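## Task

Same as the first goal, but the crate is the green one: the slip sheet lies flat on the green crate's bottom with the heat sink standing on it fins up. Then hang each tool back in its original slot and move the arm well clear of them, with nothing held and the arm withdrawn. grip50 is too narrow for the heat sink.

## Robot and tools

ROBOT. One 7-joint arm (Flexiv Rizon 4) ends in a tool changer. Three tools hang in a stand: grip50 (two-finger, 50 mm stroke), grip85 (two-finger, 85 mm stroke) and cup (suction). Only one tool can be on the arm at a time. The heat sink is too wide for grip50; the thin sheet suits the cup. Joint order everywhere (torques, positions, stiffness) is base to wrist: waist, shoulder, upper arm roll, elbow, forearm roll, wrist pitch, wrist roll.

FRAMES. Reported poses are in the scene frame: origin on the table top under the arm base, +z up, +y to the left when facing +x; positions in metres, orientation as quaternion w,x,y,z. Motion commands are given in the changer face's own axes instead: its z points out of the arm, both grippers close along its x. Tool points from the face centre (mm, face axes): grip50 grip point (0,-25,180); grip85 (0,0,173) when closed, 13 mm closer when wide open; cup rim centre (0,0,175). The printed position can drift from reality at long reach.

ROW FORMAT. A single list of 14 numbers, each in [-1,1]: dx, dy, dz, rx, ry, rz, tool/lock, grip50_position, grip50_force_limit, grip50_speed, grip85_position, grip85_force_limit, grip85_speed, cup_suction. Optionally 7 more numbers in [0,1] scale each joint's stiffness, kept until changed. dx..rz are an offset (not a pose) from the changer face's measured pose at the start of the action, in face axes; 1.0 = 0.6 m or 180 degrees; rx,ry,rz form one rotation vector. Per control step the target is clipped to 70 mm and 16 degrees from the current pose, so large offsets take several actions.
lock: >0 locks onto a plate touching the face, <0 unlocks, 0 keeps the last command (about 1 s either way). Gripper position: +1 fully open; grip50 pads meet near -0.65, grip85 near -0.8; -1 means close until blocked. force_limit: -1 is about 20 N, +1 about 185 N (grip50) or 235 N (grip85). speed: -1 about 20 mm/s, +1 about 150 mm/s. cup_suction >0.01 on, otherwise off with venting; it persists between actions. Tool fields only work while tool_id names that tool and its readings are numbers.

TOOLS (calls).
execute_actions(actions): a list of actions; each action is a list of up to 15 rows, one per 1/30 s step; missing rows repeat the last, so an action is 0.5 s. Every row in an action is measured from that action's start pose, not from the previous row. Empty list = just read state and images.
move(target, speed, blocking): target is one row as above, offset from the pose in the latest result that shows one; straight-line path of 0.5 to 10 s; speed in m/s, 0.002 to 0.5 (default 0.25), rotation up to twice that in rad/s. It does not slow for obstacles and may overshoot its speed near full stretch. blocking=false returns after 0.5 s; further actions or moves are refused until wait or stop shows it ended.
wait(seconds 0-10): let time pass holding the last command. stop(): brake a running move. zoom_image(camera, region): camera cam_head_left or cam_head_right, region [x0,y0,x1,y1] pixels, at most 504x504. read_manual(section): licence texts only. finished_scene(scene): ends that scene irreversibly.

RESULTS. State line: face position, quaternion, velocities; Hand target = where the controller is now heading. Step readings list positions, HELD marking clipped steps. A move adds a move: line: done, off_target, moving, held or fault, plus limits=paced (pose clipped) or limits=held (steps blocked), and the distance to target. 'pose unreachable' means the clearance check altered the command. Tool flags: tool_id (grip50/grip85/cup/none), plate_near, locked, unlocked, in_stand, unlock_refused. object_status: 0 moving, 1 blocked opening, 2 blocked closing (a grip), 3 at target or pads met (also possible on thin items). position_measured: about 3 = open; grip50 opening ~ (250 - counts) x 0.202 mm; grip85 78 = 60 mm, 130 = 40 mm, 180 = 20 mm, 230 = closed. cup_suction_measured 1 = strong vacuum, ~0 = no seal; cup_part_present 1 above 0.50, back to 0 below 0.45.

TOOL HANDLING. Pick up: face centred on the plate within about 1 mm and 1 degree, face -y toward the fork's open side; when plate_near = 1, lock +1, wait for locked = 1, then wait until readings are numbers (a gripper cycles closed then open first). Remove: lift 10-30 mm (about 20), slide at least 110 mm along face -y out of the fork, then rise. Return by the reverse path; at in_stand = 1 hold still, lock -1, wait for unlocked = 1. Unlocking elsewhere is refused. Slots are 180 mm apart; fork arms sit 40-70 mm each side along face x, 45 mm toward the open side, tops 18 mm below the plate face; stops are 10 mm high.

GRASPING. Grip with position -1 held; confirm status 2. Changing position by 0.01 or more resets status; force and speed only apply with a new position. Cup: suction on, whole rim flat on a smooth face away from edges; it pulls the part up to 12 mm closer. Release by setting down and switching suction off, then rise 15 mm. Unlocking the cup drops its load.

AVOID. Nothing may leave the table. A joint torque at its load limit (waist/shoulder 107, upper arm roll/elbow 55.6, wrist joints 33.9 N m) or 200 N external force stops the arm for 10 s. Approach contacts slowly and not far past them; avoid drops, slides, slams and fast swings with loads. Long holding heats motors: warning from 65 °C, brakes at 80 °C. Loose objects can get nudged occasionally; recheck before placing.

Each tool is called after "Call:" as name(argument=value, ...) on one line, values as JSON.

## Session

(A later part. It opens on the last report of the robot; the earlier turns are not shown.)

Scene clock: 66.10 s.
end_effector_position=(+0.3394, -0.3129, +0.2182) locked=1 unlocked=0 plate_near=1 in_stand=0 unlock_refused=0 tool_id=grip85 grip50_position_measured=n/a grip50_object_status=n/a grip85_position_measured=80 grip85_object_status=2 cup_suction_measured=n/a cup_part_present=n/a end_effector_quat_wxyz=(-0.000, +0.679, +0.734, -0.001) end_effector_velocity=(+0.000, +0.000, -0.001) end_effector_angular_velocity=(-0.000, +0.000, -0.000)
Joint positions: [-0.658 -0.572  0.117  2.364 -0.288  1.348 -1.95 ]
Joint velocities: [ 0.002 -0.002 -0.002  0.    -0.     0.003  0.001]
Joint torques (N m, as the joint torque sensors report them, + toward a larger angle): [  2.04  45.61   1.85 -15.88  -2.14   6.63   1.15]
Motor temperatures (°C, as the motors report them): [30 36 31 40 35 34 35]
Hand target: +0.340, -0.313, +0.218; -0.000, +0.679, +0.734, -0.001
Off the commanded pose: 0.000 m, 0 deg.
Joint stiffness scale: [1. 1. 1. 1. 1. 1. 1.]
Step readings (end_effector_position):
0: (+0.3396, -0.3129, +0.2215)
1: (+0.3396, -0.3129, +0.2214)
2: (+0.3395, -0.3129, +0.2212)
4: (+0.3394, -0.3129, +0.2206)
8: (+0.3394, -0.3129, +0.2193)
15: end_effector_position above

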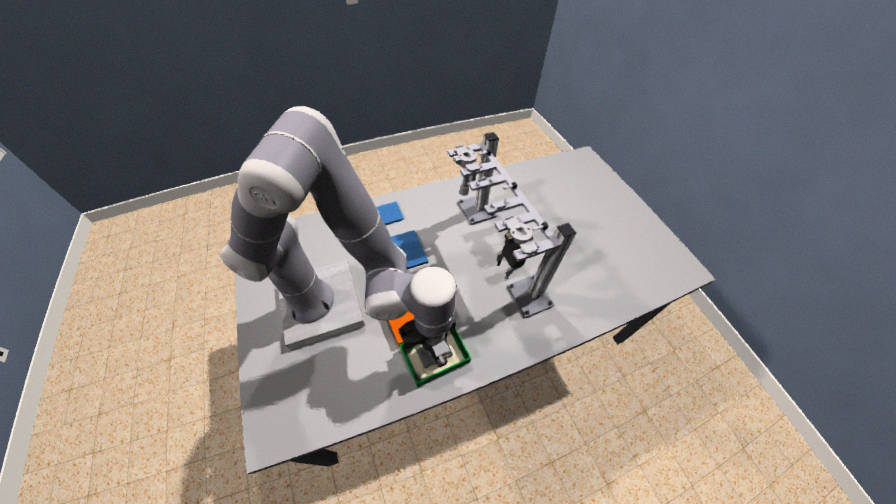

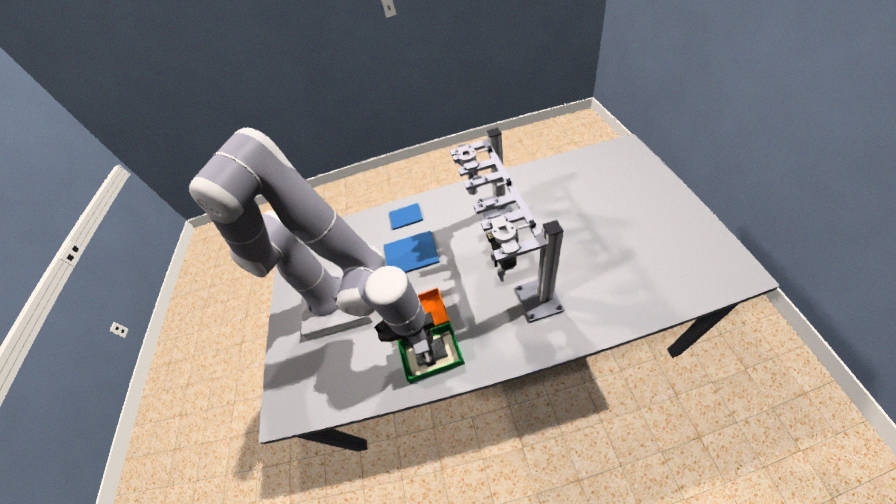

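Call:
execute_actions(actions=[[[0,0,0.0003,0,0,0,0,0,0,0,-1,-0.5,-0.5,0],[0,0,0.0006,0,0,0,0,0,0,0,-1,-0.5,-0.5,0],[0,0,0.0009,0,0,0,0,0,0,0,-1,-0.5,-0.5,0],[0,0,0.0012,0,0,0,0,0,0,0,-1,-0.5,-0.5,0],[0,0,0.0015,0,0,0,0,0,0,0,-1,-0.5,-0.5,0],[0,0,0.0018,0,0,0,0,0,0,0,-1,-0.5,-0.5,0],[0,0,0.0021,0,0,0,0,0,0,0,-1,-0.5,-0.5,0],[0,0,0.0024,0,0,0,0,0,0,0,-1,-0.5,-0.5,0],[0,0,0.0027,0,0,0,0,0,0,0,-1,-0.5,-0.5,0]]])

Scene clock: 67.07 s.
end_effector_position=(+0.3397, -0.3130, +0.2171) locked=1 unlocked=0 plate_near=1 in_stand=0 unlock_refused=0 tool_id=grip85 grip50_position_measured=n/a grip50_object_status=n/a grip85_position_measured=80 grip85_object_status=2 cup_suction_measured=n/a cup_part_present=n/a end_effector_quat_wxyz=(+0.000, +0.679, +0.734, -0.000) end_effector_velocity=(-0.000, +0.000, -0.000) end_effector_angular_velocity=(-0.000, -0.000, -0.002)
Joint positions: [-0.656 -0.576  0.114  2.363 -0.288  1.353 -1.949]
Joint velocities: [ 0.001 -0.    -0.001  0.     0.001  0.001  0.001]
Joint torques (N m, as the joint torque sensors report them, + toward a larger angle): [  1.62  37.89   1.67 -14.84  -1.8    6.11   0.96]
Motor temperatures (°C, as the motors report them): [30 36 31 40 35 34 35]
Hand target: +0.339, -0.313, +0.217; -0.000, +0.679, +0.734, -0.001
Off the commanded pose: 0.001 m, 0 deg.
Joint stiffness scale: [1. 1. 1. 1. 1. 1. 1.]
Step readings (end_effector_position):
0: (+0.3394, -0.3129, +0.2181)
1: (+0.3394, -0.3129, +0.2181)
2: (+0.3394, -0.3128, +0.2180)
4: (+0.3393, -0.3128, +0.2177)
8: (+0.3393, -0.3129, +0.2172)
15: end_effector_position above

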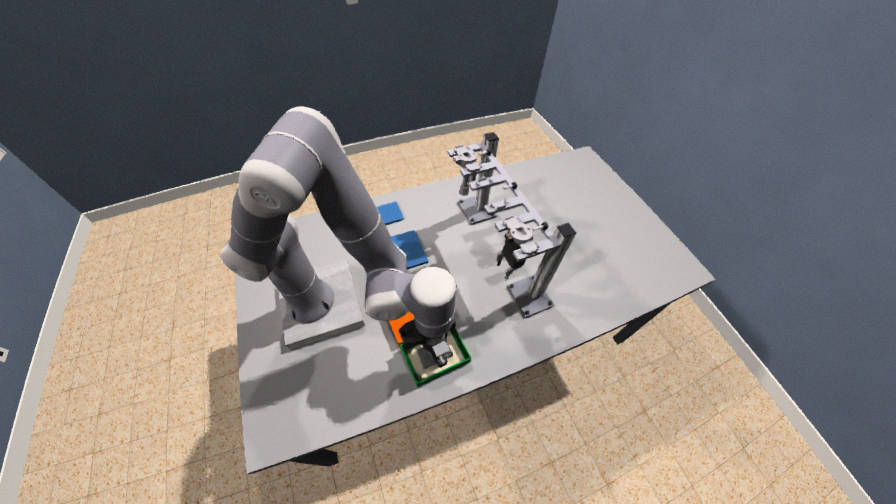

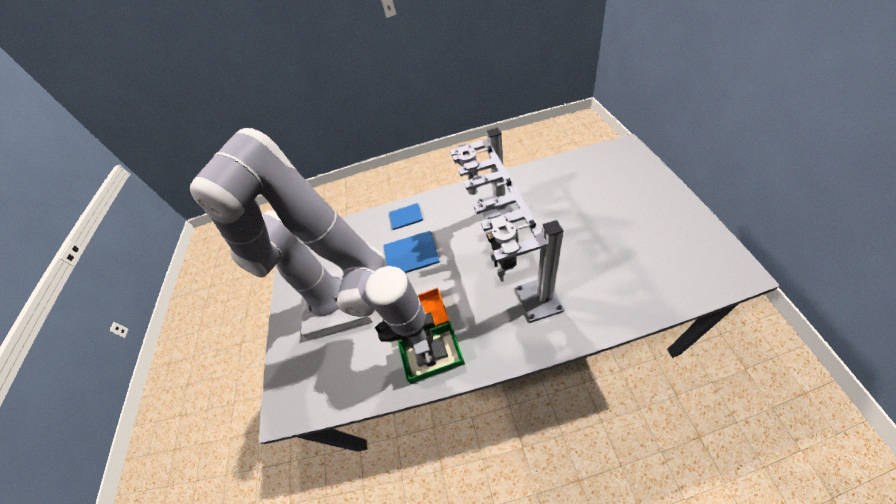

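Contact at ≈0.2172. Releasing (relieving the push and opening partway).

Call:
execute_actions(actions=[[[0,0,0,0,0,0,0,0,0,0,-1,-0.5,-0.5,0],[0,0,0,0,0,0,0,0,0,0,-1,-0.5,-0.5,0],[0,0,0,0,0,0,0,0,0,0,0.65,-0.5,0,0]]])

Scene clock: 67.73 s.
end_effector_position=(+0.3397, -0.3130, +0.2172) locked=1 unlocked=0 plate_near=1 in_stand=0 unlock_refused=0 tool_id=grip85 grip50_position_measured=n/a grip50_object_status=n/a grip85_position_measured=48 grip85_object_status=0 cup_suction_measured=n/a cup_part_present=n/a end_effector_quat_wxyz=(+0.000, +0.679, +0.734, -0.000) end_effector_velocity=(-0.000, +0.000, -0.000) end_effector_angular_velocity=(+0.000, +0.000, +0.000)
Joint positions: [-0.656 -0.576  0.114  2.363 -0.288  1.353 -1.949]
Joint velocities: [ 0. -0.  0.  0. -0. -0. -0.]
Joint torques (N m, as the joint torque sensors report them, + toward a larger angle): [ -0.63  44.68   3.55 -15.84  -1.64   5.79   0.19]
Motor temperatures (°C, as the motors report them): [30 36 31 40 35 34 35]
Hand target: +0.340, -0.313, +0.217; +0.000, +0.679, +0.734, -0.000
Off the commanded pose: 0.000 m, 0 deg.
Joint stiffness scale: [1. 1. 1. 1. 1. 1. 1.]
Step readings (end_effector_position):
0: (+0.3397, -0.3130, +0.2171)
1: (+0.3397, -0.3131, +0.2172)
2: (+0.3397, -0.3131, +0.2172)
4: (+0.3397, -0.3131, +0.2172)
8: (+0.3397, -0.3130, +0.2172)
15: end_effector_position above

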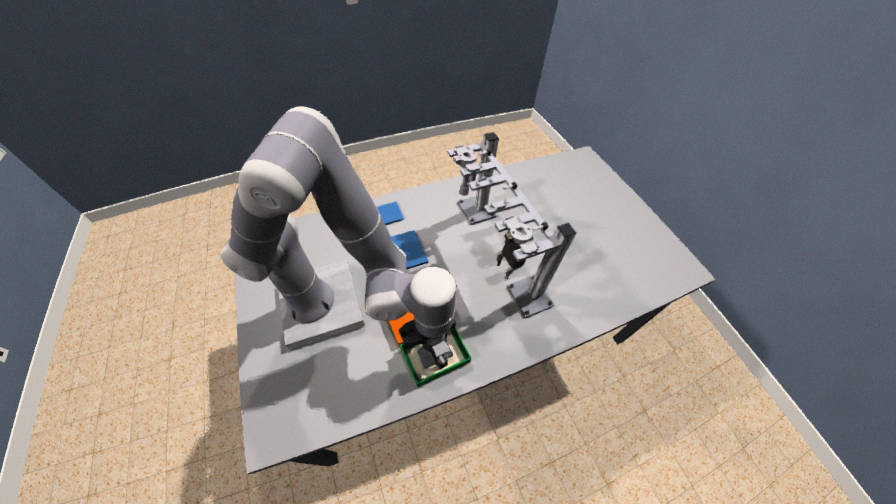

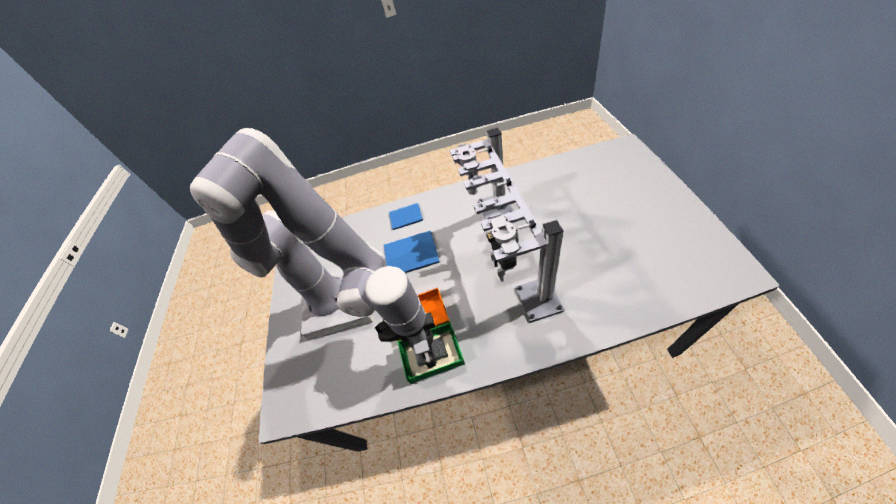

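Call:
move(target=[0, 0, -0.075, 0, 0, 0, 0, 0, 0, 0, 0.65, -0.5, 0, 0], speed=0.12)

Scene clock: 68.63 s.
end_effector_position=(+0.3395, -0.3129, +0.2619) locked=1 unlocked=0 plate_near=1 in_stand=0 unlock_refused=0 tool_id=grip85 grip50_position_measured=n/a grip50_object_status=n/a grip85_position_measured=48 grip85_object_status=3 cup_suction_measured=n/a cup_part_present=n/a end_effector_quat_wxyz=(+0.000, +0.679, +0.734, -0.000) end_effector_velocity=(+0.001, -0.000, +0.002) end_effector_angular_velocity=(+0.000, -0.001, +0.001)
Joint positions: [-0.71  -0.452  0.19   2.354 -0.237  1.215 -1.987]
Joint velocities: [-0.003  0.003  0.004 -0.003  0.002 -0.005 -0.003]
Joint torques (N m, as the joint torque sensors report them, + toward a larger angle): [ -0.96  43.27   4.24 -20.    -1.79   5.12  -0.55]
Motor temperatures (°C, as the motors report them): [30 36 31 40 35 34 35]
Hand target: +0.339, -0.313, +0.262; +0.000, +0.679, +0.734, -0.000
Off the commanded pose: 0.000 m, 0 deg.
Joint stiffness scale: [1. 1. 1. 1. 1. 1. 1.]
move: done

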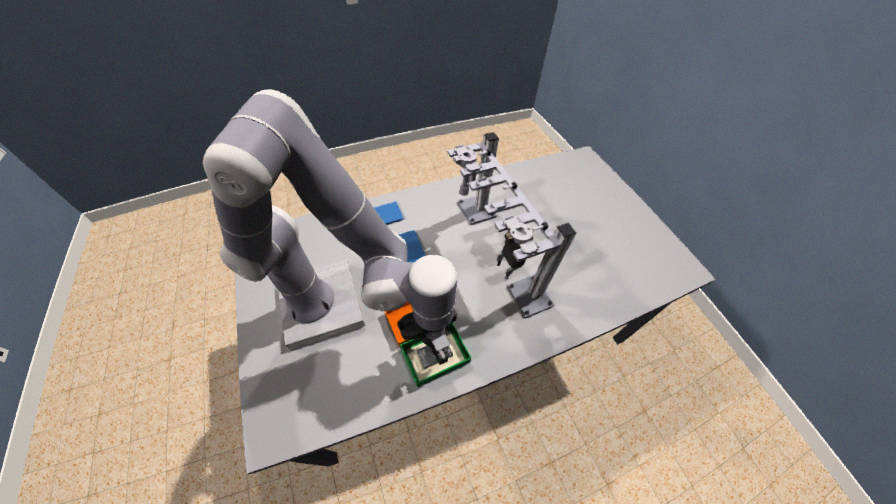

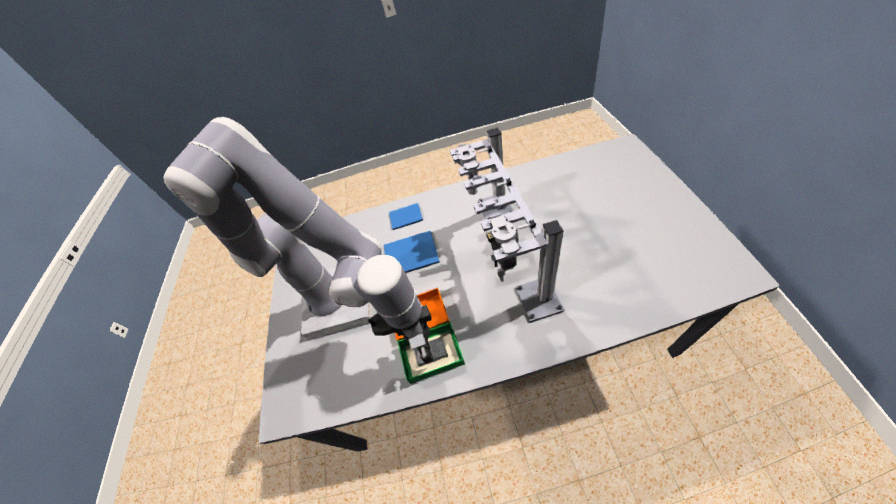

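Call:
move(target=[0.4796, 0.3470, -0.2335, 0, 0, 0.0185, 0, 0, 0, 0, 1, -0.5, 0, 0], speed=0.4)

Scene clock: 70.43 s.
end_effector_position=(+0.5246, -0.0108, +0.4020) locked=1 unlocked=0 plate_near=1 in_stand=0 unlock_refused=0 tool_id=grip85 grip50_position_measured=n/a grip50_object_status=n/a grip85_position_measured=3 grip85_object_status=3 cup_suction_measured=n/a cup_part_present=n/a end_effector_quat_wxyz=(+0.001, +0.700, +0.714, -0.001) end_effector_velocity=(+0.001, +0.001, +0.001) end_effector_angular_velocity=(-0.000, +0.001, -0.001)
Joint positions: [-0.242 -0.298  0.471  2.044 -0.179  0.731 -1.282]
Joint velocities: [ 0.002 -0.002  0.    -0.004 -0.001 -0.004  0.003]
Joint torques (N m, as the joint torque sensors report them, + toward a larger angle): [  1.52  42.13   4.32 -32.09  -5.25   5.18   1.25]
Motor temperatures (°C, as the motors report them): [30 36 31 40 35 34 35]
Hand target: +0.525, -0.011, +0.402; +0.001, +0.700, +0.714, -0.001
Off the commanded pose: 0.001 m, 0 deg.
Joint stiffness scale: [1. 1. 1. 1. 1. 1. 1.]
move: done

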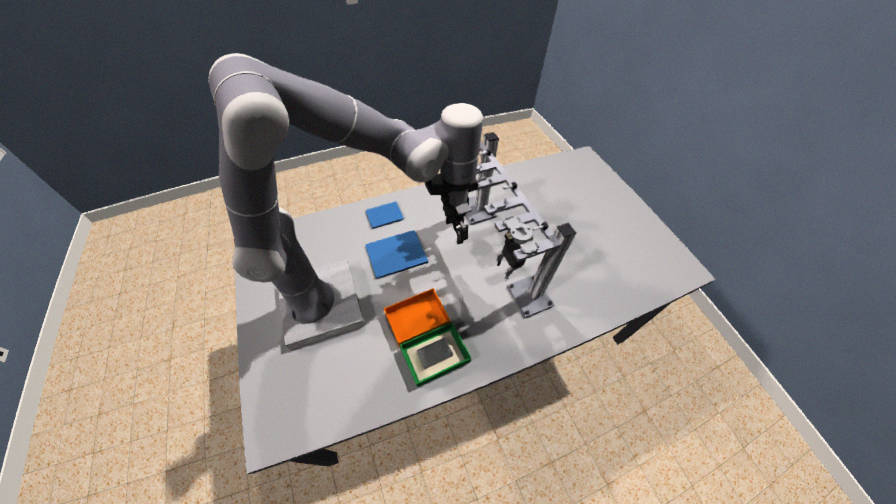

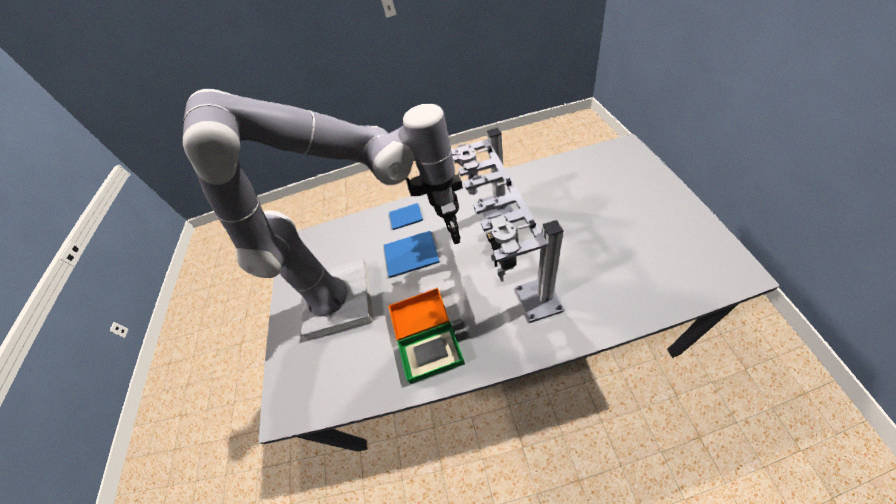

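Call:
zoom_image(camera="cam_head_left", region=[390, 320, 480, 395])

Call:
zoom_image(camera="cam_head_right", region=[385, 315, 475, 390])

Region (390, 320, 480, 395) of cam_head_left's 896x504 image, scaled by 5.600, with more detail than that image has.

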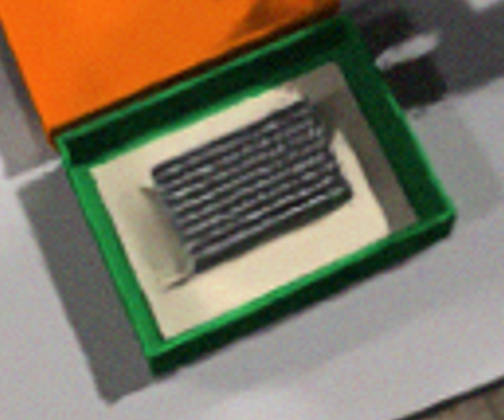

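Region (385, 315, 475, 390) of cam_head_right's 896x504 image, scaled by 5.600, with more detail than that image has.

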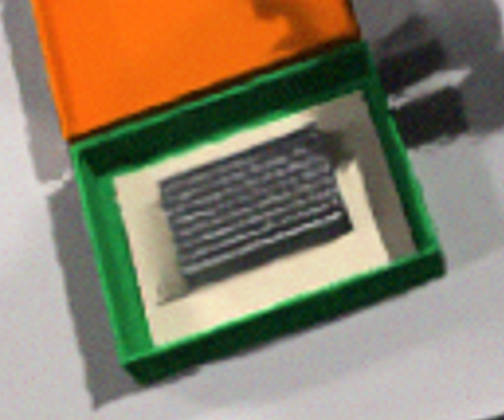

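Call:
move(target=[0.0015, 0.2002, 0.001, -0.0002, 0.0011, 0, 0, 0, 0, 0, 1, -0.5, 0, 0], speed=0.15)

Scene clock: 72.13 s.
end_effector_position=(+0.6447, -0.0075, +0.4021) locked=1 unlocked=0 plate_near=1 in_stand=0 unlock_refused=0 tool_id=grip85 grip50_position_measured=n/a grip50_object_status=n/a grip85_position_measured=3 grip85_object_status=3 cup_suction_measured=n/a cup_part_present=n/a end_effector_quat_wxyz=(+0.000, +0.700, +0.714, +0.001) end_effector_velocity=(+0.001, -0.000, +0.000) end_effector_angular_velocity=(-0.001, +0.000, -0.001)
Joint positions: [-0.165 -0.544  0.415  1.686 -0.251  0.605 -1.274]
Joint velocities: [ 0.    -0.002  0.    -0.004 -0.001 -0.002  0.001]
Joint torques (N m, as the joint torque sensors report them, + toward a larger angle): [  1.    57.22   8.73 -33.93  -5.65   5.14  -0.73]
Motor temperatures (°C, as the motors report them): [30 37 31 40 35 34 35]
Hand target: +0.645, -0.007, +0.402; +0.000, +0.700, +0.715, +0.001
Off the commanded pose: 0.001 m, 0 deg.
Joint stiffness scale: [1. 1. 1. 1. 1. 1. 1.]
move: done

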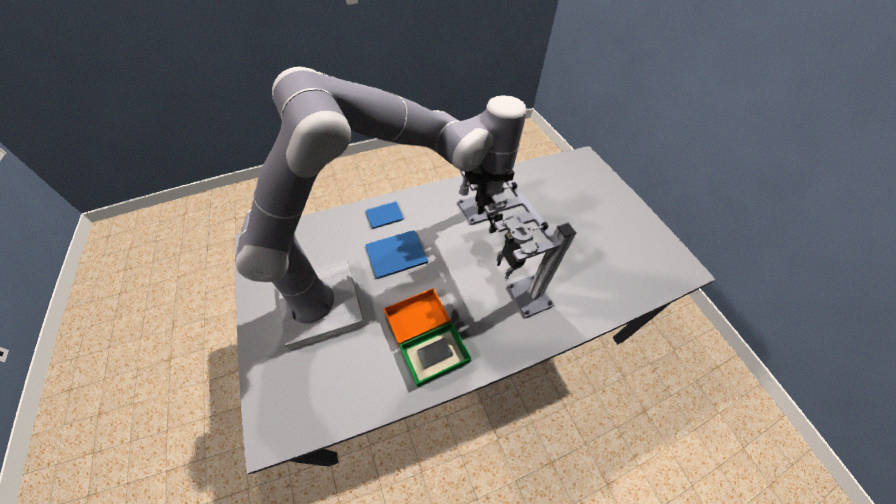

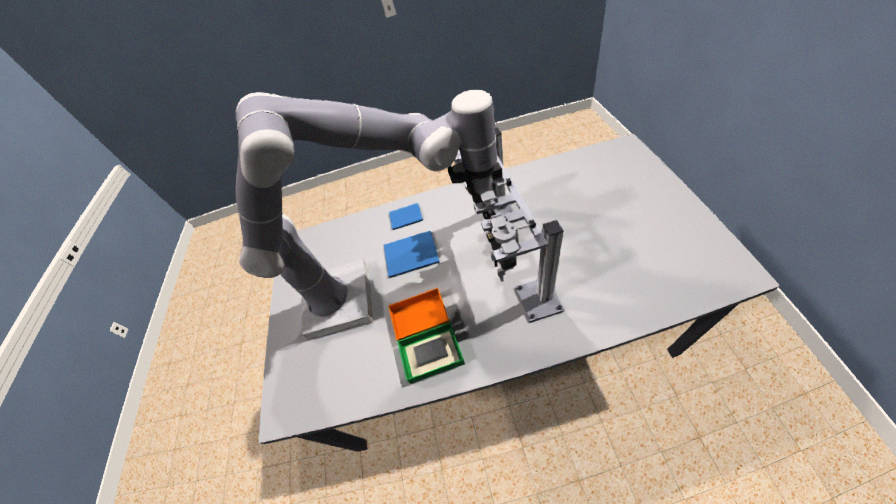

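Call:
execute_actions(actions=[[[0,0,0.002,0,0,0,0,0,0,0,1,-0.5,0,0],[0,0,0.0044,0,0,0,0,0,0,0,1,-0.5,0,0],[0,0,0.0068,0,0,0,0,0,0,0,1,-0.5,0,0],[0,0,0.009,0,0,0,0,0,0,0,1,-0.5,0,0],[0,0,0.0112,0,0,0,0,0,0,0,1,-0.5,0,0],[0,0,0.0131,0,0,0,0,0,0,0,1,-0.5,0,0],[0,0,0.0148,0,0,0,0,0,0,0,1,-0.5,0,0],[0,0,0.0163,0,0,0,0,0,0,0,1,-0.5,0,0],[0,0,0.0177,0,0,0,0,0,0,0,1,-0.5,0,0],[0,0,0.0189,0,0,0,0,0,0,0,1,-0.5,0,0],[0,0,0.02,0,0,0,0,0,0,0,1,-0.5,0,0],[0,0,0.021,0,0,0,0,0,0,0,1,-0.5,0,0]]])

Scene clock: 74.50 s.
end_effector_position=(+0.6447, -0.0075, +0.3899) locked=1 unlocked=0 plate_near=1 in_stand=0 unlock_refused=0 tool_id=grip85 grip50_position_measured=n/a grip50_object_status=n/a grip85_position_measured=3 grip85_object_status=3 cup_suction_measured=n/a cup_part_present=n/a end_effector_quat_wxyz=(+0.000, +0.700, +0.714, +0.001) end_effector_velocity=(+0.000, -0.000, -0.005) end_effector_angular_velocity=(-0.000, -0.001, -0.001)
Joint positions: [-0.162 -0.56   0.409  1.698 -0.259  0.632 -1.269]
Joint velocities: [ 0.002 -0.007 -0.003  0.005 -0.004  0.012  0.003]
Joint torques (N m, as the joint torque sensors report them, + toward a larger angle): [  0.6   58.51   8.12 -32.35  -6.1    6.65   1.15]
Motor temperatures (°C, as the motors report them): [30 37 31 41 35 34 35]
Hand target: +0.645, -0.007, +0.390; +0.000, +0.700, +0.714, +0.001
Off the commanded pose: 0.000 m, 0 deg.
Joint stiffness scale: [1. 1. 1. 1. 1. 1. 1.]
Step readings (end_effector_position):
0: (+0.6448, -0.0075, +0.4021)
1: (+0.6448, -0.0075, +0.4020)
2: (+0.6448, -0.0075, +0.4015)
4: (+0.6448, -0.0075, +0.3995)
8: (+0.6447, -0.0075, +0.3947)
15: end_effector_position above

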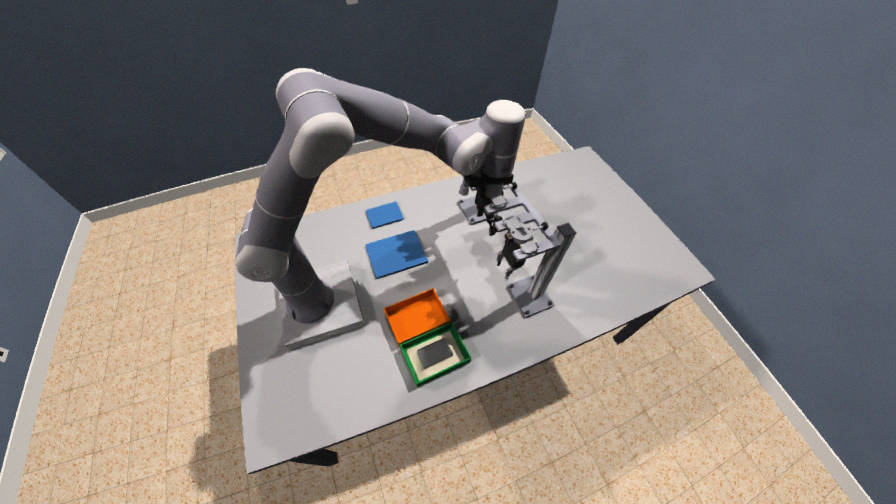

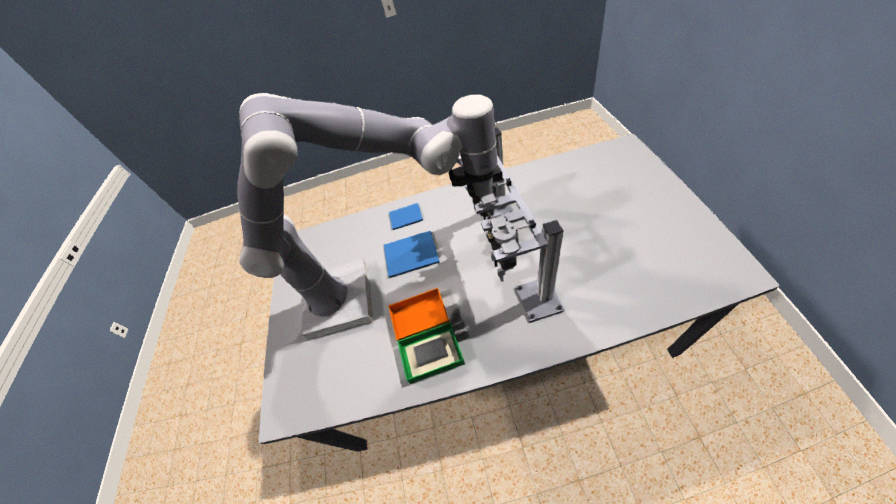

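Call:
execute_actions(actions=[[[0,0,0.002,0,0,0,0,0,0,0,1,-0.5,0,0],[0,0,0.0036,0,0,0,0,0,0,0,1,-0.5,0,0],[0,0,0.0052,0,0,0,0,0,0,0,1,-0.5,0,0],[0,0,0.0068,0,0,0,0,0,0,0,1,-0.5,0,0],[0,0,0.0082,0,0,0,0,0,0,0,1,-0.5,0,0],[0,0,0.0094,0,0,0,0,0,0,0,1,-0.5,0,0],[0,0,0.0105,0,0,0,0,0,0,0,1,-0.5,0,0],[0,0,0.0114,0,0,0,0,0,0,0,1,-0.5,0,0],[0,0,0.0122,0,0,0,0,0,0,0,1,-0.5,0,0],[0,0,0.0128,0,0,0,0,0,0,0,1,-0.5,0,0],[0,0,0.0134,0,0,0,0,0,0,0,1,-0.5,0,0]]])

Scene clock: 75.33 s.
end_effector_position=(+0.6447, -0.0075, +0.3821) locked=1 unlocked=0 plate_near=1 in_stand=1 unlock_refused=0 tool_id=grip85 grip50_position_measured=n/a grip50_object_status=n/a grip85_position_measured=3 grip85_object_status=3 cup_suction_measured=n/a cup_part_present=n/a end_effector_quat_wxyz=(-0.000, +0.700, +0.715, +0.001) end_effector_velocity=(+0.001, +0.000, -0.000) end_effector_angular_velocity=(-0.000, -0.004, +0.002)
Joint positions: [-0.16  -0.57   0.404  1.706 -0.264  0.649 -1.266]
Joint velocities: [ 0.001 -0.001 -0.001  0.001 -0.002  0.006 -0.001]
Joint torques (N m, as the joint torque sensors report them, + toward a larger angle): [  1.56  56.7    8.17 -31.58  -5.86   6.44   1.06]
Motor temperatures (°C, as the motors report them): [30 37 31 41 35 34 35]
Hand target: +0.645, -0.007, +0.382; +0.000, +0.700, +0.714, +0.001
Off the commanded pose: 0.000 m, 0 deg.
Joint stiffness scale: [1. 1. 1. 1. 1. 1. 1.]
Step readings (end_effector_position):
0: (+0.6447, -0.0075, +0.3896)
1: (+0.6447, -0.0075, +0.3895)
2: (+0.6448, -0.0075, +0.3892)
4: (+0.6447, -0.0075, +0.3878)
8: (+0.6446, -0.0075, +0.3845)
15: end_effector_position above

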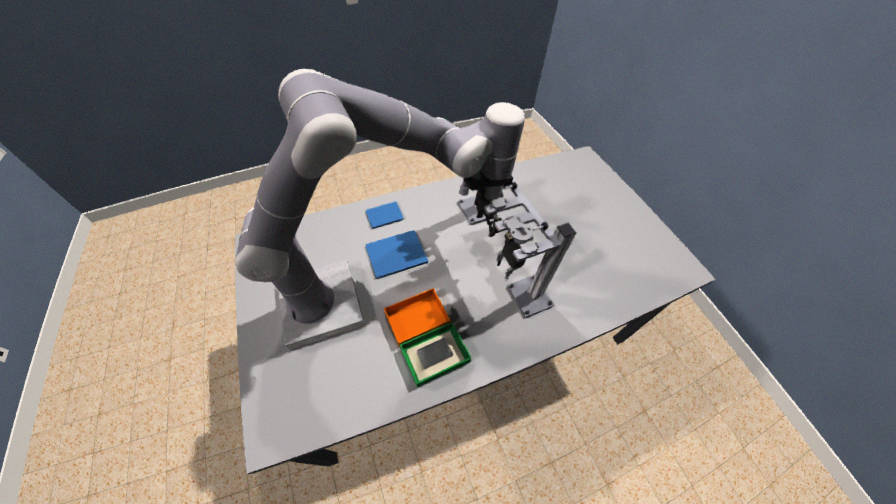

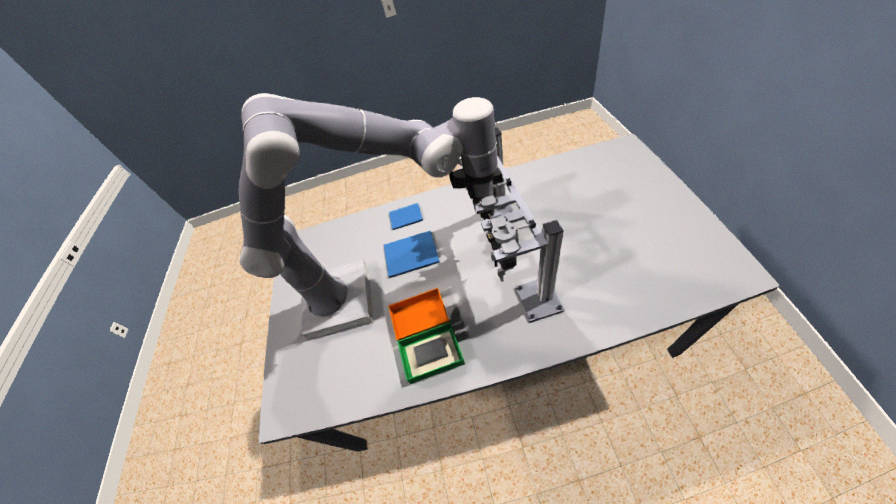

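in_stand=1. Unlocking.

Call:
execute_actions(actions=[[[0,0,0.0002,0,0,0,-1,0,0,0,1,-0.5,0,0]]])

Call:
wait(seconds=0.6)

Scene clock: 75.93 s.
end_effector_position=(+0.6447, -0.0075, +0.3819) locked=0 unlocked=0 plate_near=1 in_stand=1 unlock_refused=0 tool_id=none grip50_position_measured=n/a grip50_object_status=n/a grip85_position_measured=n/a grip85_object_status=n/a cup_suction_measured=n/a cup_part_present=n/a end_effector_quat_wxyz=(-0.000, +0.700, +0.715, +0.001) end_effector_velocity=(-0.000, -0.000, -0.000) end_effector_angular_velocity=(-0.000, +0.000, +0.001)
Joint positions: [-0.16  -0.57   0.404  1.706 -0.264  0.649 -1.266]
Joint velocities: [-0.    -0.    -0.     0.    -0.     0.    -0.001]
Joint torques (N m, as the joint torque sensors report them, + toward a larger angle): [ -0.08  50.53   8.23 -27.6   -4.11   4.26   0.13]
Motor temperatures (°C, as the motors report them): [30 37 31 41 35 34 35]
Hand target: +0.645, -0.007, +0.382; -0.000, +0.700, +0.715, +0.001
Off the commanded pose: 0.000 m, 0 deg.
Joint stiffness scale: [1. 1. 1. 1. 1. 1. 1.]
Step readings (end_effector_position):
0: (+0.6447, -0.0075, +0.3821)
1: (+0.6446, -0.0075, +0.3819)
2: (+0.6446, -0.0075, +0.3819)
4: (+0.6446, -0.0075, +0.3819)
8: (+0.6447, -0.0075, +0.3819)
15: end_effector_position above

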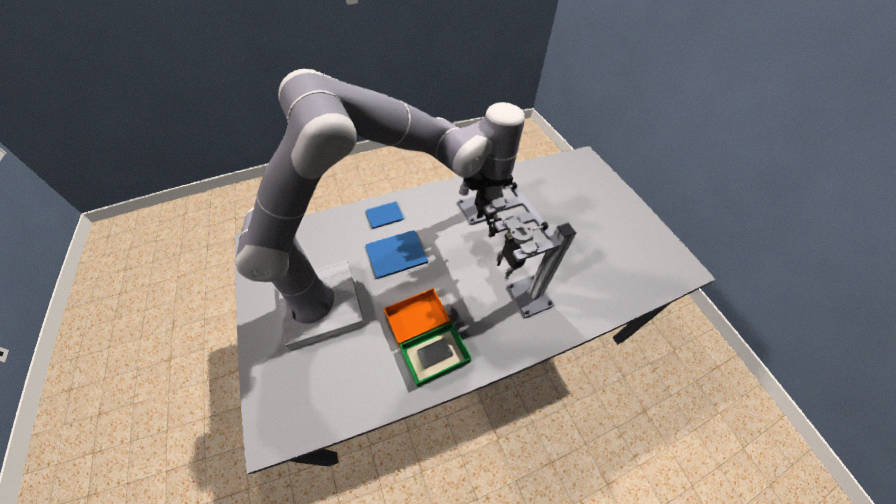

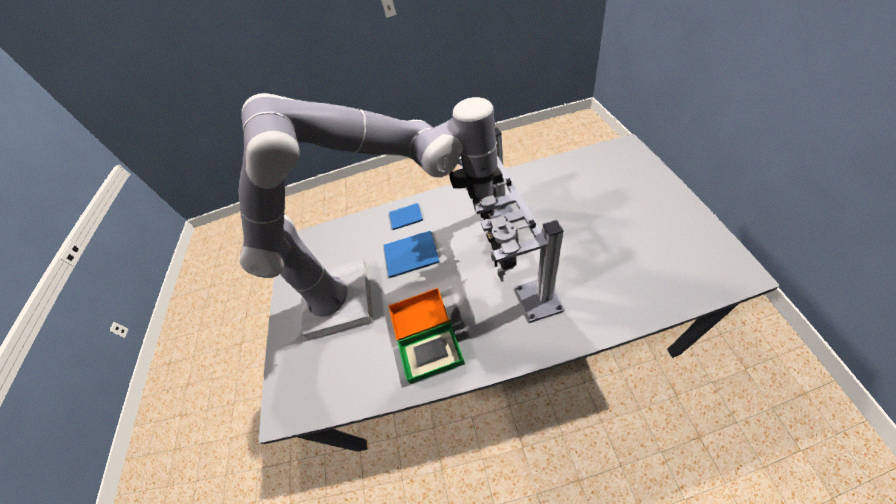

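Scene clock: 76.53 s.
end_effector_position=(+0.6447, -0.0075, +0.3819) locked=0 unlocked=1 plate_near=1 in_stand=1 unlock_refused=0 tool_id=none grip50_position_measured=n/a grip50_object_status=n/a grip85_position_measured=n/a grip85_object_status=n/a cup_suction_measured=n/a cup_part_present=n/a end_effector_quat_wxyz=(-0.000, +0.700, +0.715, +0.001) end_effector_velocity=(+0.000, -0.000, +0.000) end_effector_angular_velocity=(+0.000, -0.000, -0.001)
Joint positions: [-0.16  -0.57   0.404  1.706 -0.264  0.649 -1.266]
Joint velocities: [-0.    -0.    -0.    -0.001  0.    -0.     0.   ]
Joint torques (N m, as the joint torque sensors report them, + toward a larger angle): [ -0.25  50.33   8.26 -27.53  -3.87   4.24   0.28]
Motor temperatures (°C, as the motors report them): [30 37 31 41 35 34 35]
Hand target: +0.645, -0.007, +0.382; -0.000, +0.700, +0.715, +0.001
Off the commanded pose: 0.000 m, 0 deg.
Joint stiffness scale: [1. 1. 1. 1. 1. 1. 1.]
wait: 0.60 s; at rest by 0.20 s

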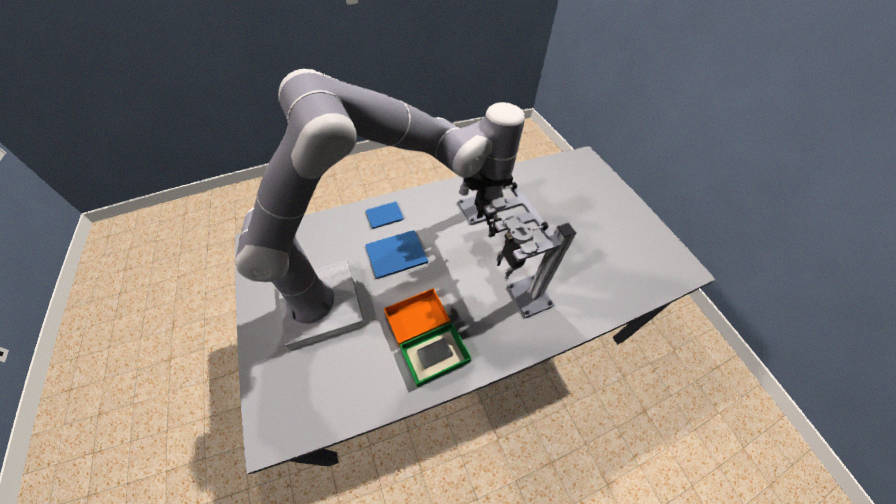

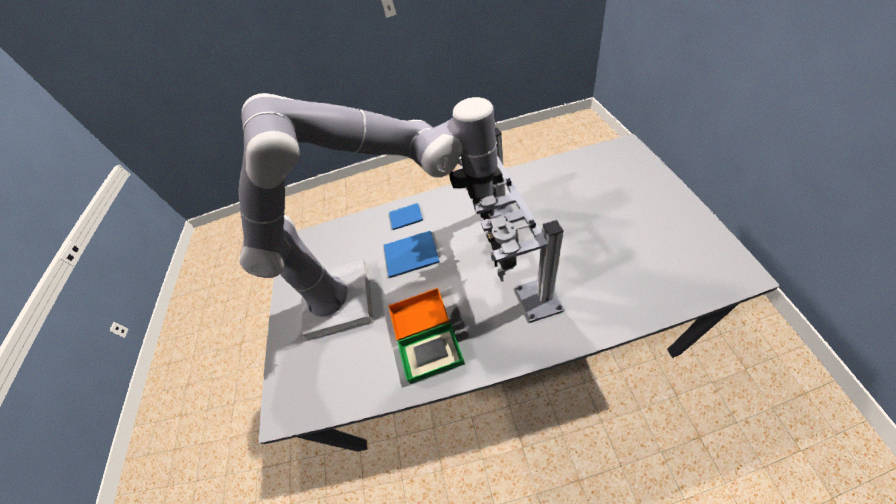

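Call:
move(target=[0, 0, -0.04, 0, 0, 0, 0, 0, 0, 0, 1, -0.5, 0, 0], speed=0.1)

Call:
move(target=[0, -0.39, -0.19, 0, 0, 0, 0, 0, 0, 0, 1, -0.5, 0, 0], speed=0.35)

Scene clock: 77.53 s.
end_effector_position=(+0.6446, -0.0075, +0.4057) locked=0 unlocked=1 plate_near=0 in_stand=0 unlock_refused=0 tool_id=none grip50_position_measured=n/a grip50_object_status=n/a grip85_position_measured=n/a grip85_object_status=n/a cup_suction_measured=n/a cup_part_present=n/a end_effector_quat_wxyz=(+0.000, +0.700, +0.714, +0.001) end_effector_velocity=(+0.000, -0.000, +0.002) end_effector_angular_velocity=(+0.000, +0.000, -0.001)
Joint positions: [-0.167 -0.54   0.417  1.681 -0.249  0.597 -1.276]
Joint velocities: [-0.001  0.002  0.001 -0.002  0.001 -0.004  0.   ]
Joint torques (N m, as the joint torque sensors report them, + toward a larger angle): [ -1.75  50.07   8.61 -28.25  -3.59   3.75  -0.65]
Motor temperatures (°C, as the motors report them): [30 37 31 41 35 34 35]
Hand target: +0.645, -0.008, +0.406; -0.000, +0.700, +0.715, +0.001
Off the commanded pose: 0.000 m, 0 deg.
Joint stiffness scale: [1. 1. 1. 1. 1. 1. 1.]
move: done

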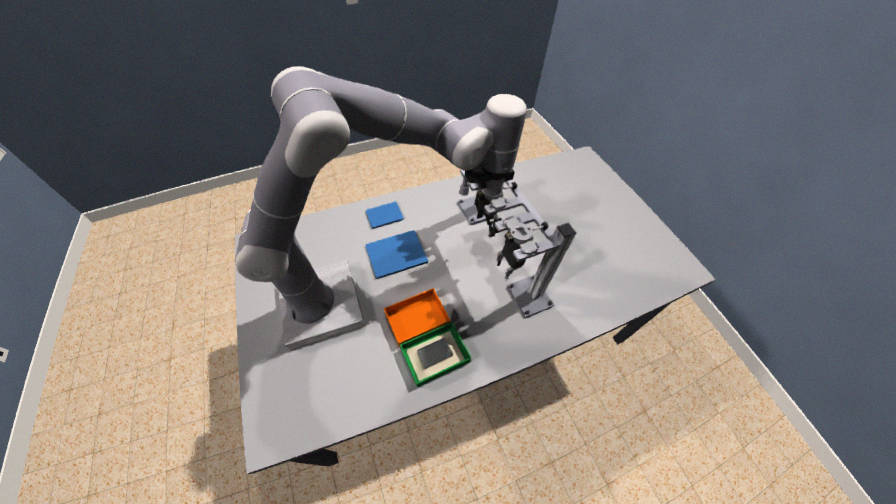

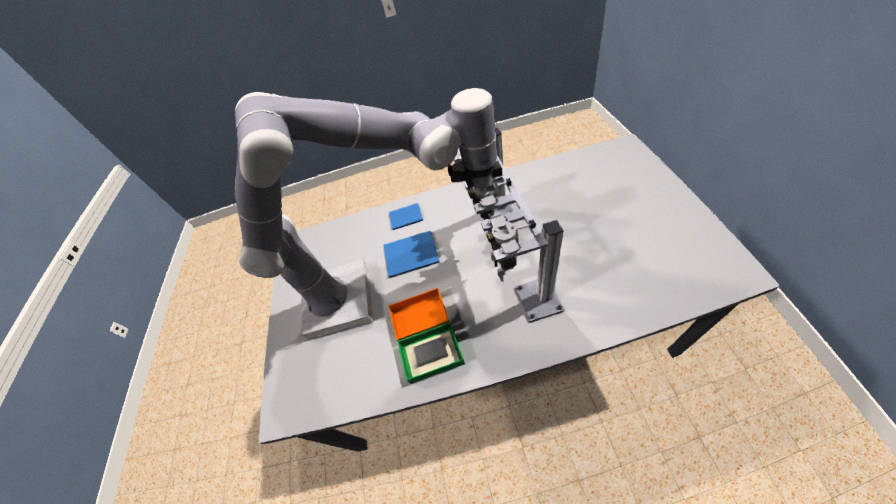

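Scene clock: 78.90 s.
end_effector_position=(+0.4102, -0.0120, +0.5182) locked=0 unlocked=1 plate_near=0 in_stand=0 unlock_refused=0 tool_id=none grip50_position_measured=n/a grip50_object_status=n/a grip85_position_measured=n/a grip85_object_status=n/a cup_suction_measured=n/a cup_part_present=n/a end_effector_quat_wxyz=(+0.000, +0.700, +0.714, +0.001) end_effector_velocity=(-0.001, -0.000, +0.000) end_effector_angular_velocity=(+0.001, +0.001, -0.001)
Joint positions: [-0.329  0.153  0.537  2.113  0.09   0.409 -1.446]
Joint velocities: [-0.     0.003 -0.001  0.001  0.002 -0.003 -0.001]
Joint torques (N m, as the joint torque sensors report them, + toward a larger angle): [ -1.26  20.52  -3.77 -29.3   -4.05   3.57  -0.41]
Motor temperatures (°C, as the motors report them): [30 37 31 41 35 34 35]
Hand target: +0.410, -0.012, +0.518; -0.000, +0.700, +0.714, +0.001
Off the commanded pose: 0.001 m, 0 deg.
Joint stiffness scale: [1. 1. 1. 1. 1. 1. 1.]
move: done; limits=paced

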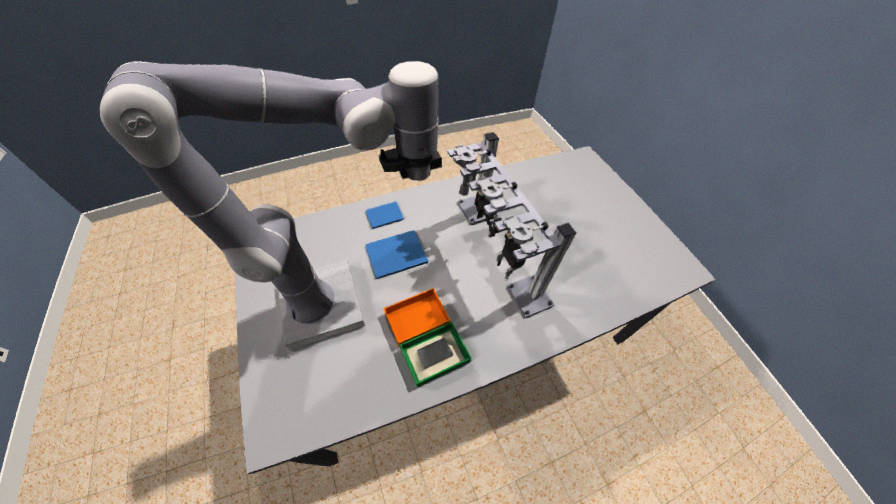

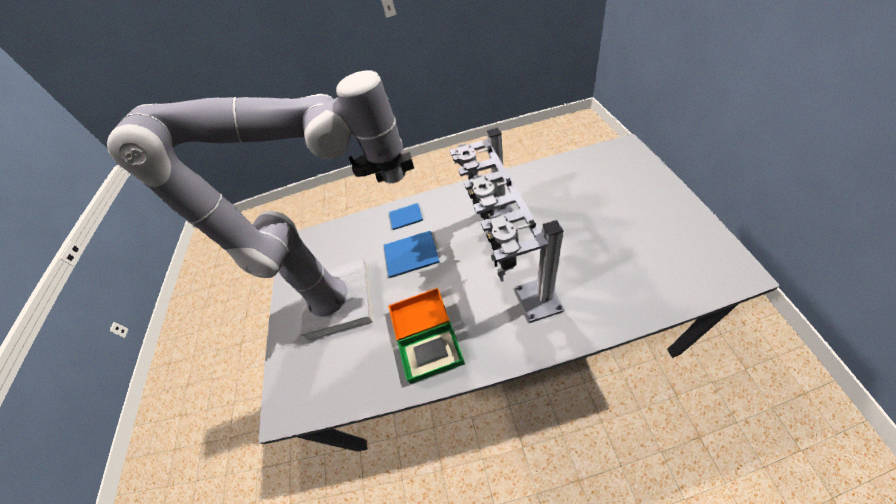

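Call:
zoom_image(camera="cam_head_left", region=[390, 320, 480, 395])

Call:
zoom_image(camera="cam_head_left", region=[440, 125, 590, 290])

Region (390, 320, 480, 395) of cam_head_left's 896x504 image, scaled by 5.600, with more detail than that image has.

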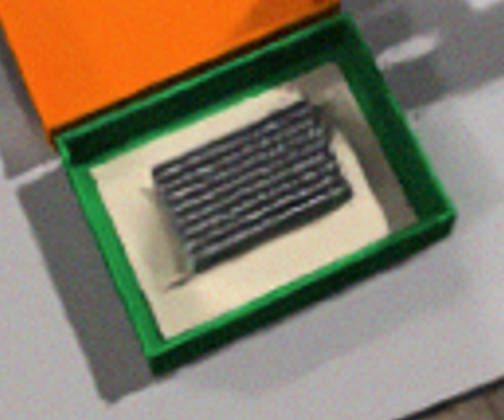

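Region (440, 125, 590, 290) of cam_head_left's 896x504 image, scaled by 3.055, with more detail than that image has; it fills the left 458 columns of this view, and the rest is white.

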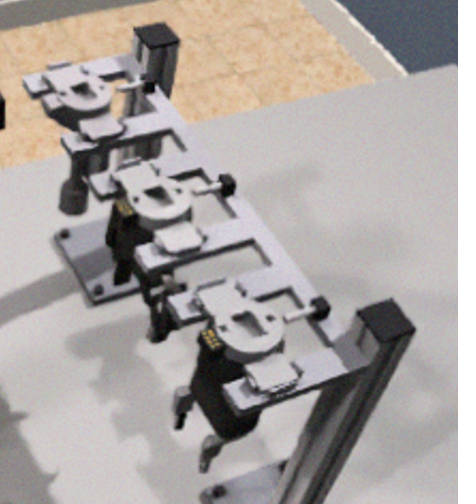

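Everything is in place: the sheet lies flat in the green crate, the heat sink stands on it fins up, all three tools are in their slots, and the arm is clear.

Call:
finished_scene(scene=2)

The scene is finished: the task was done.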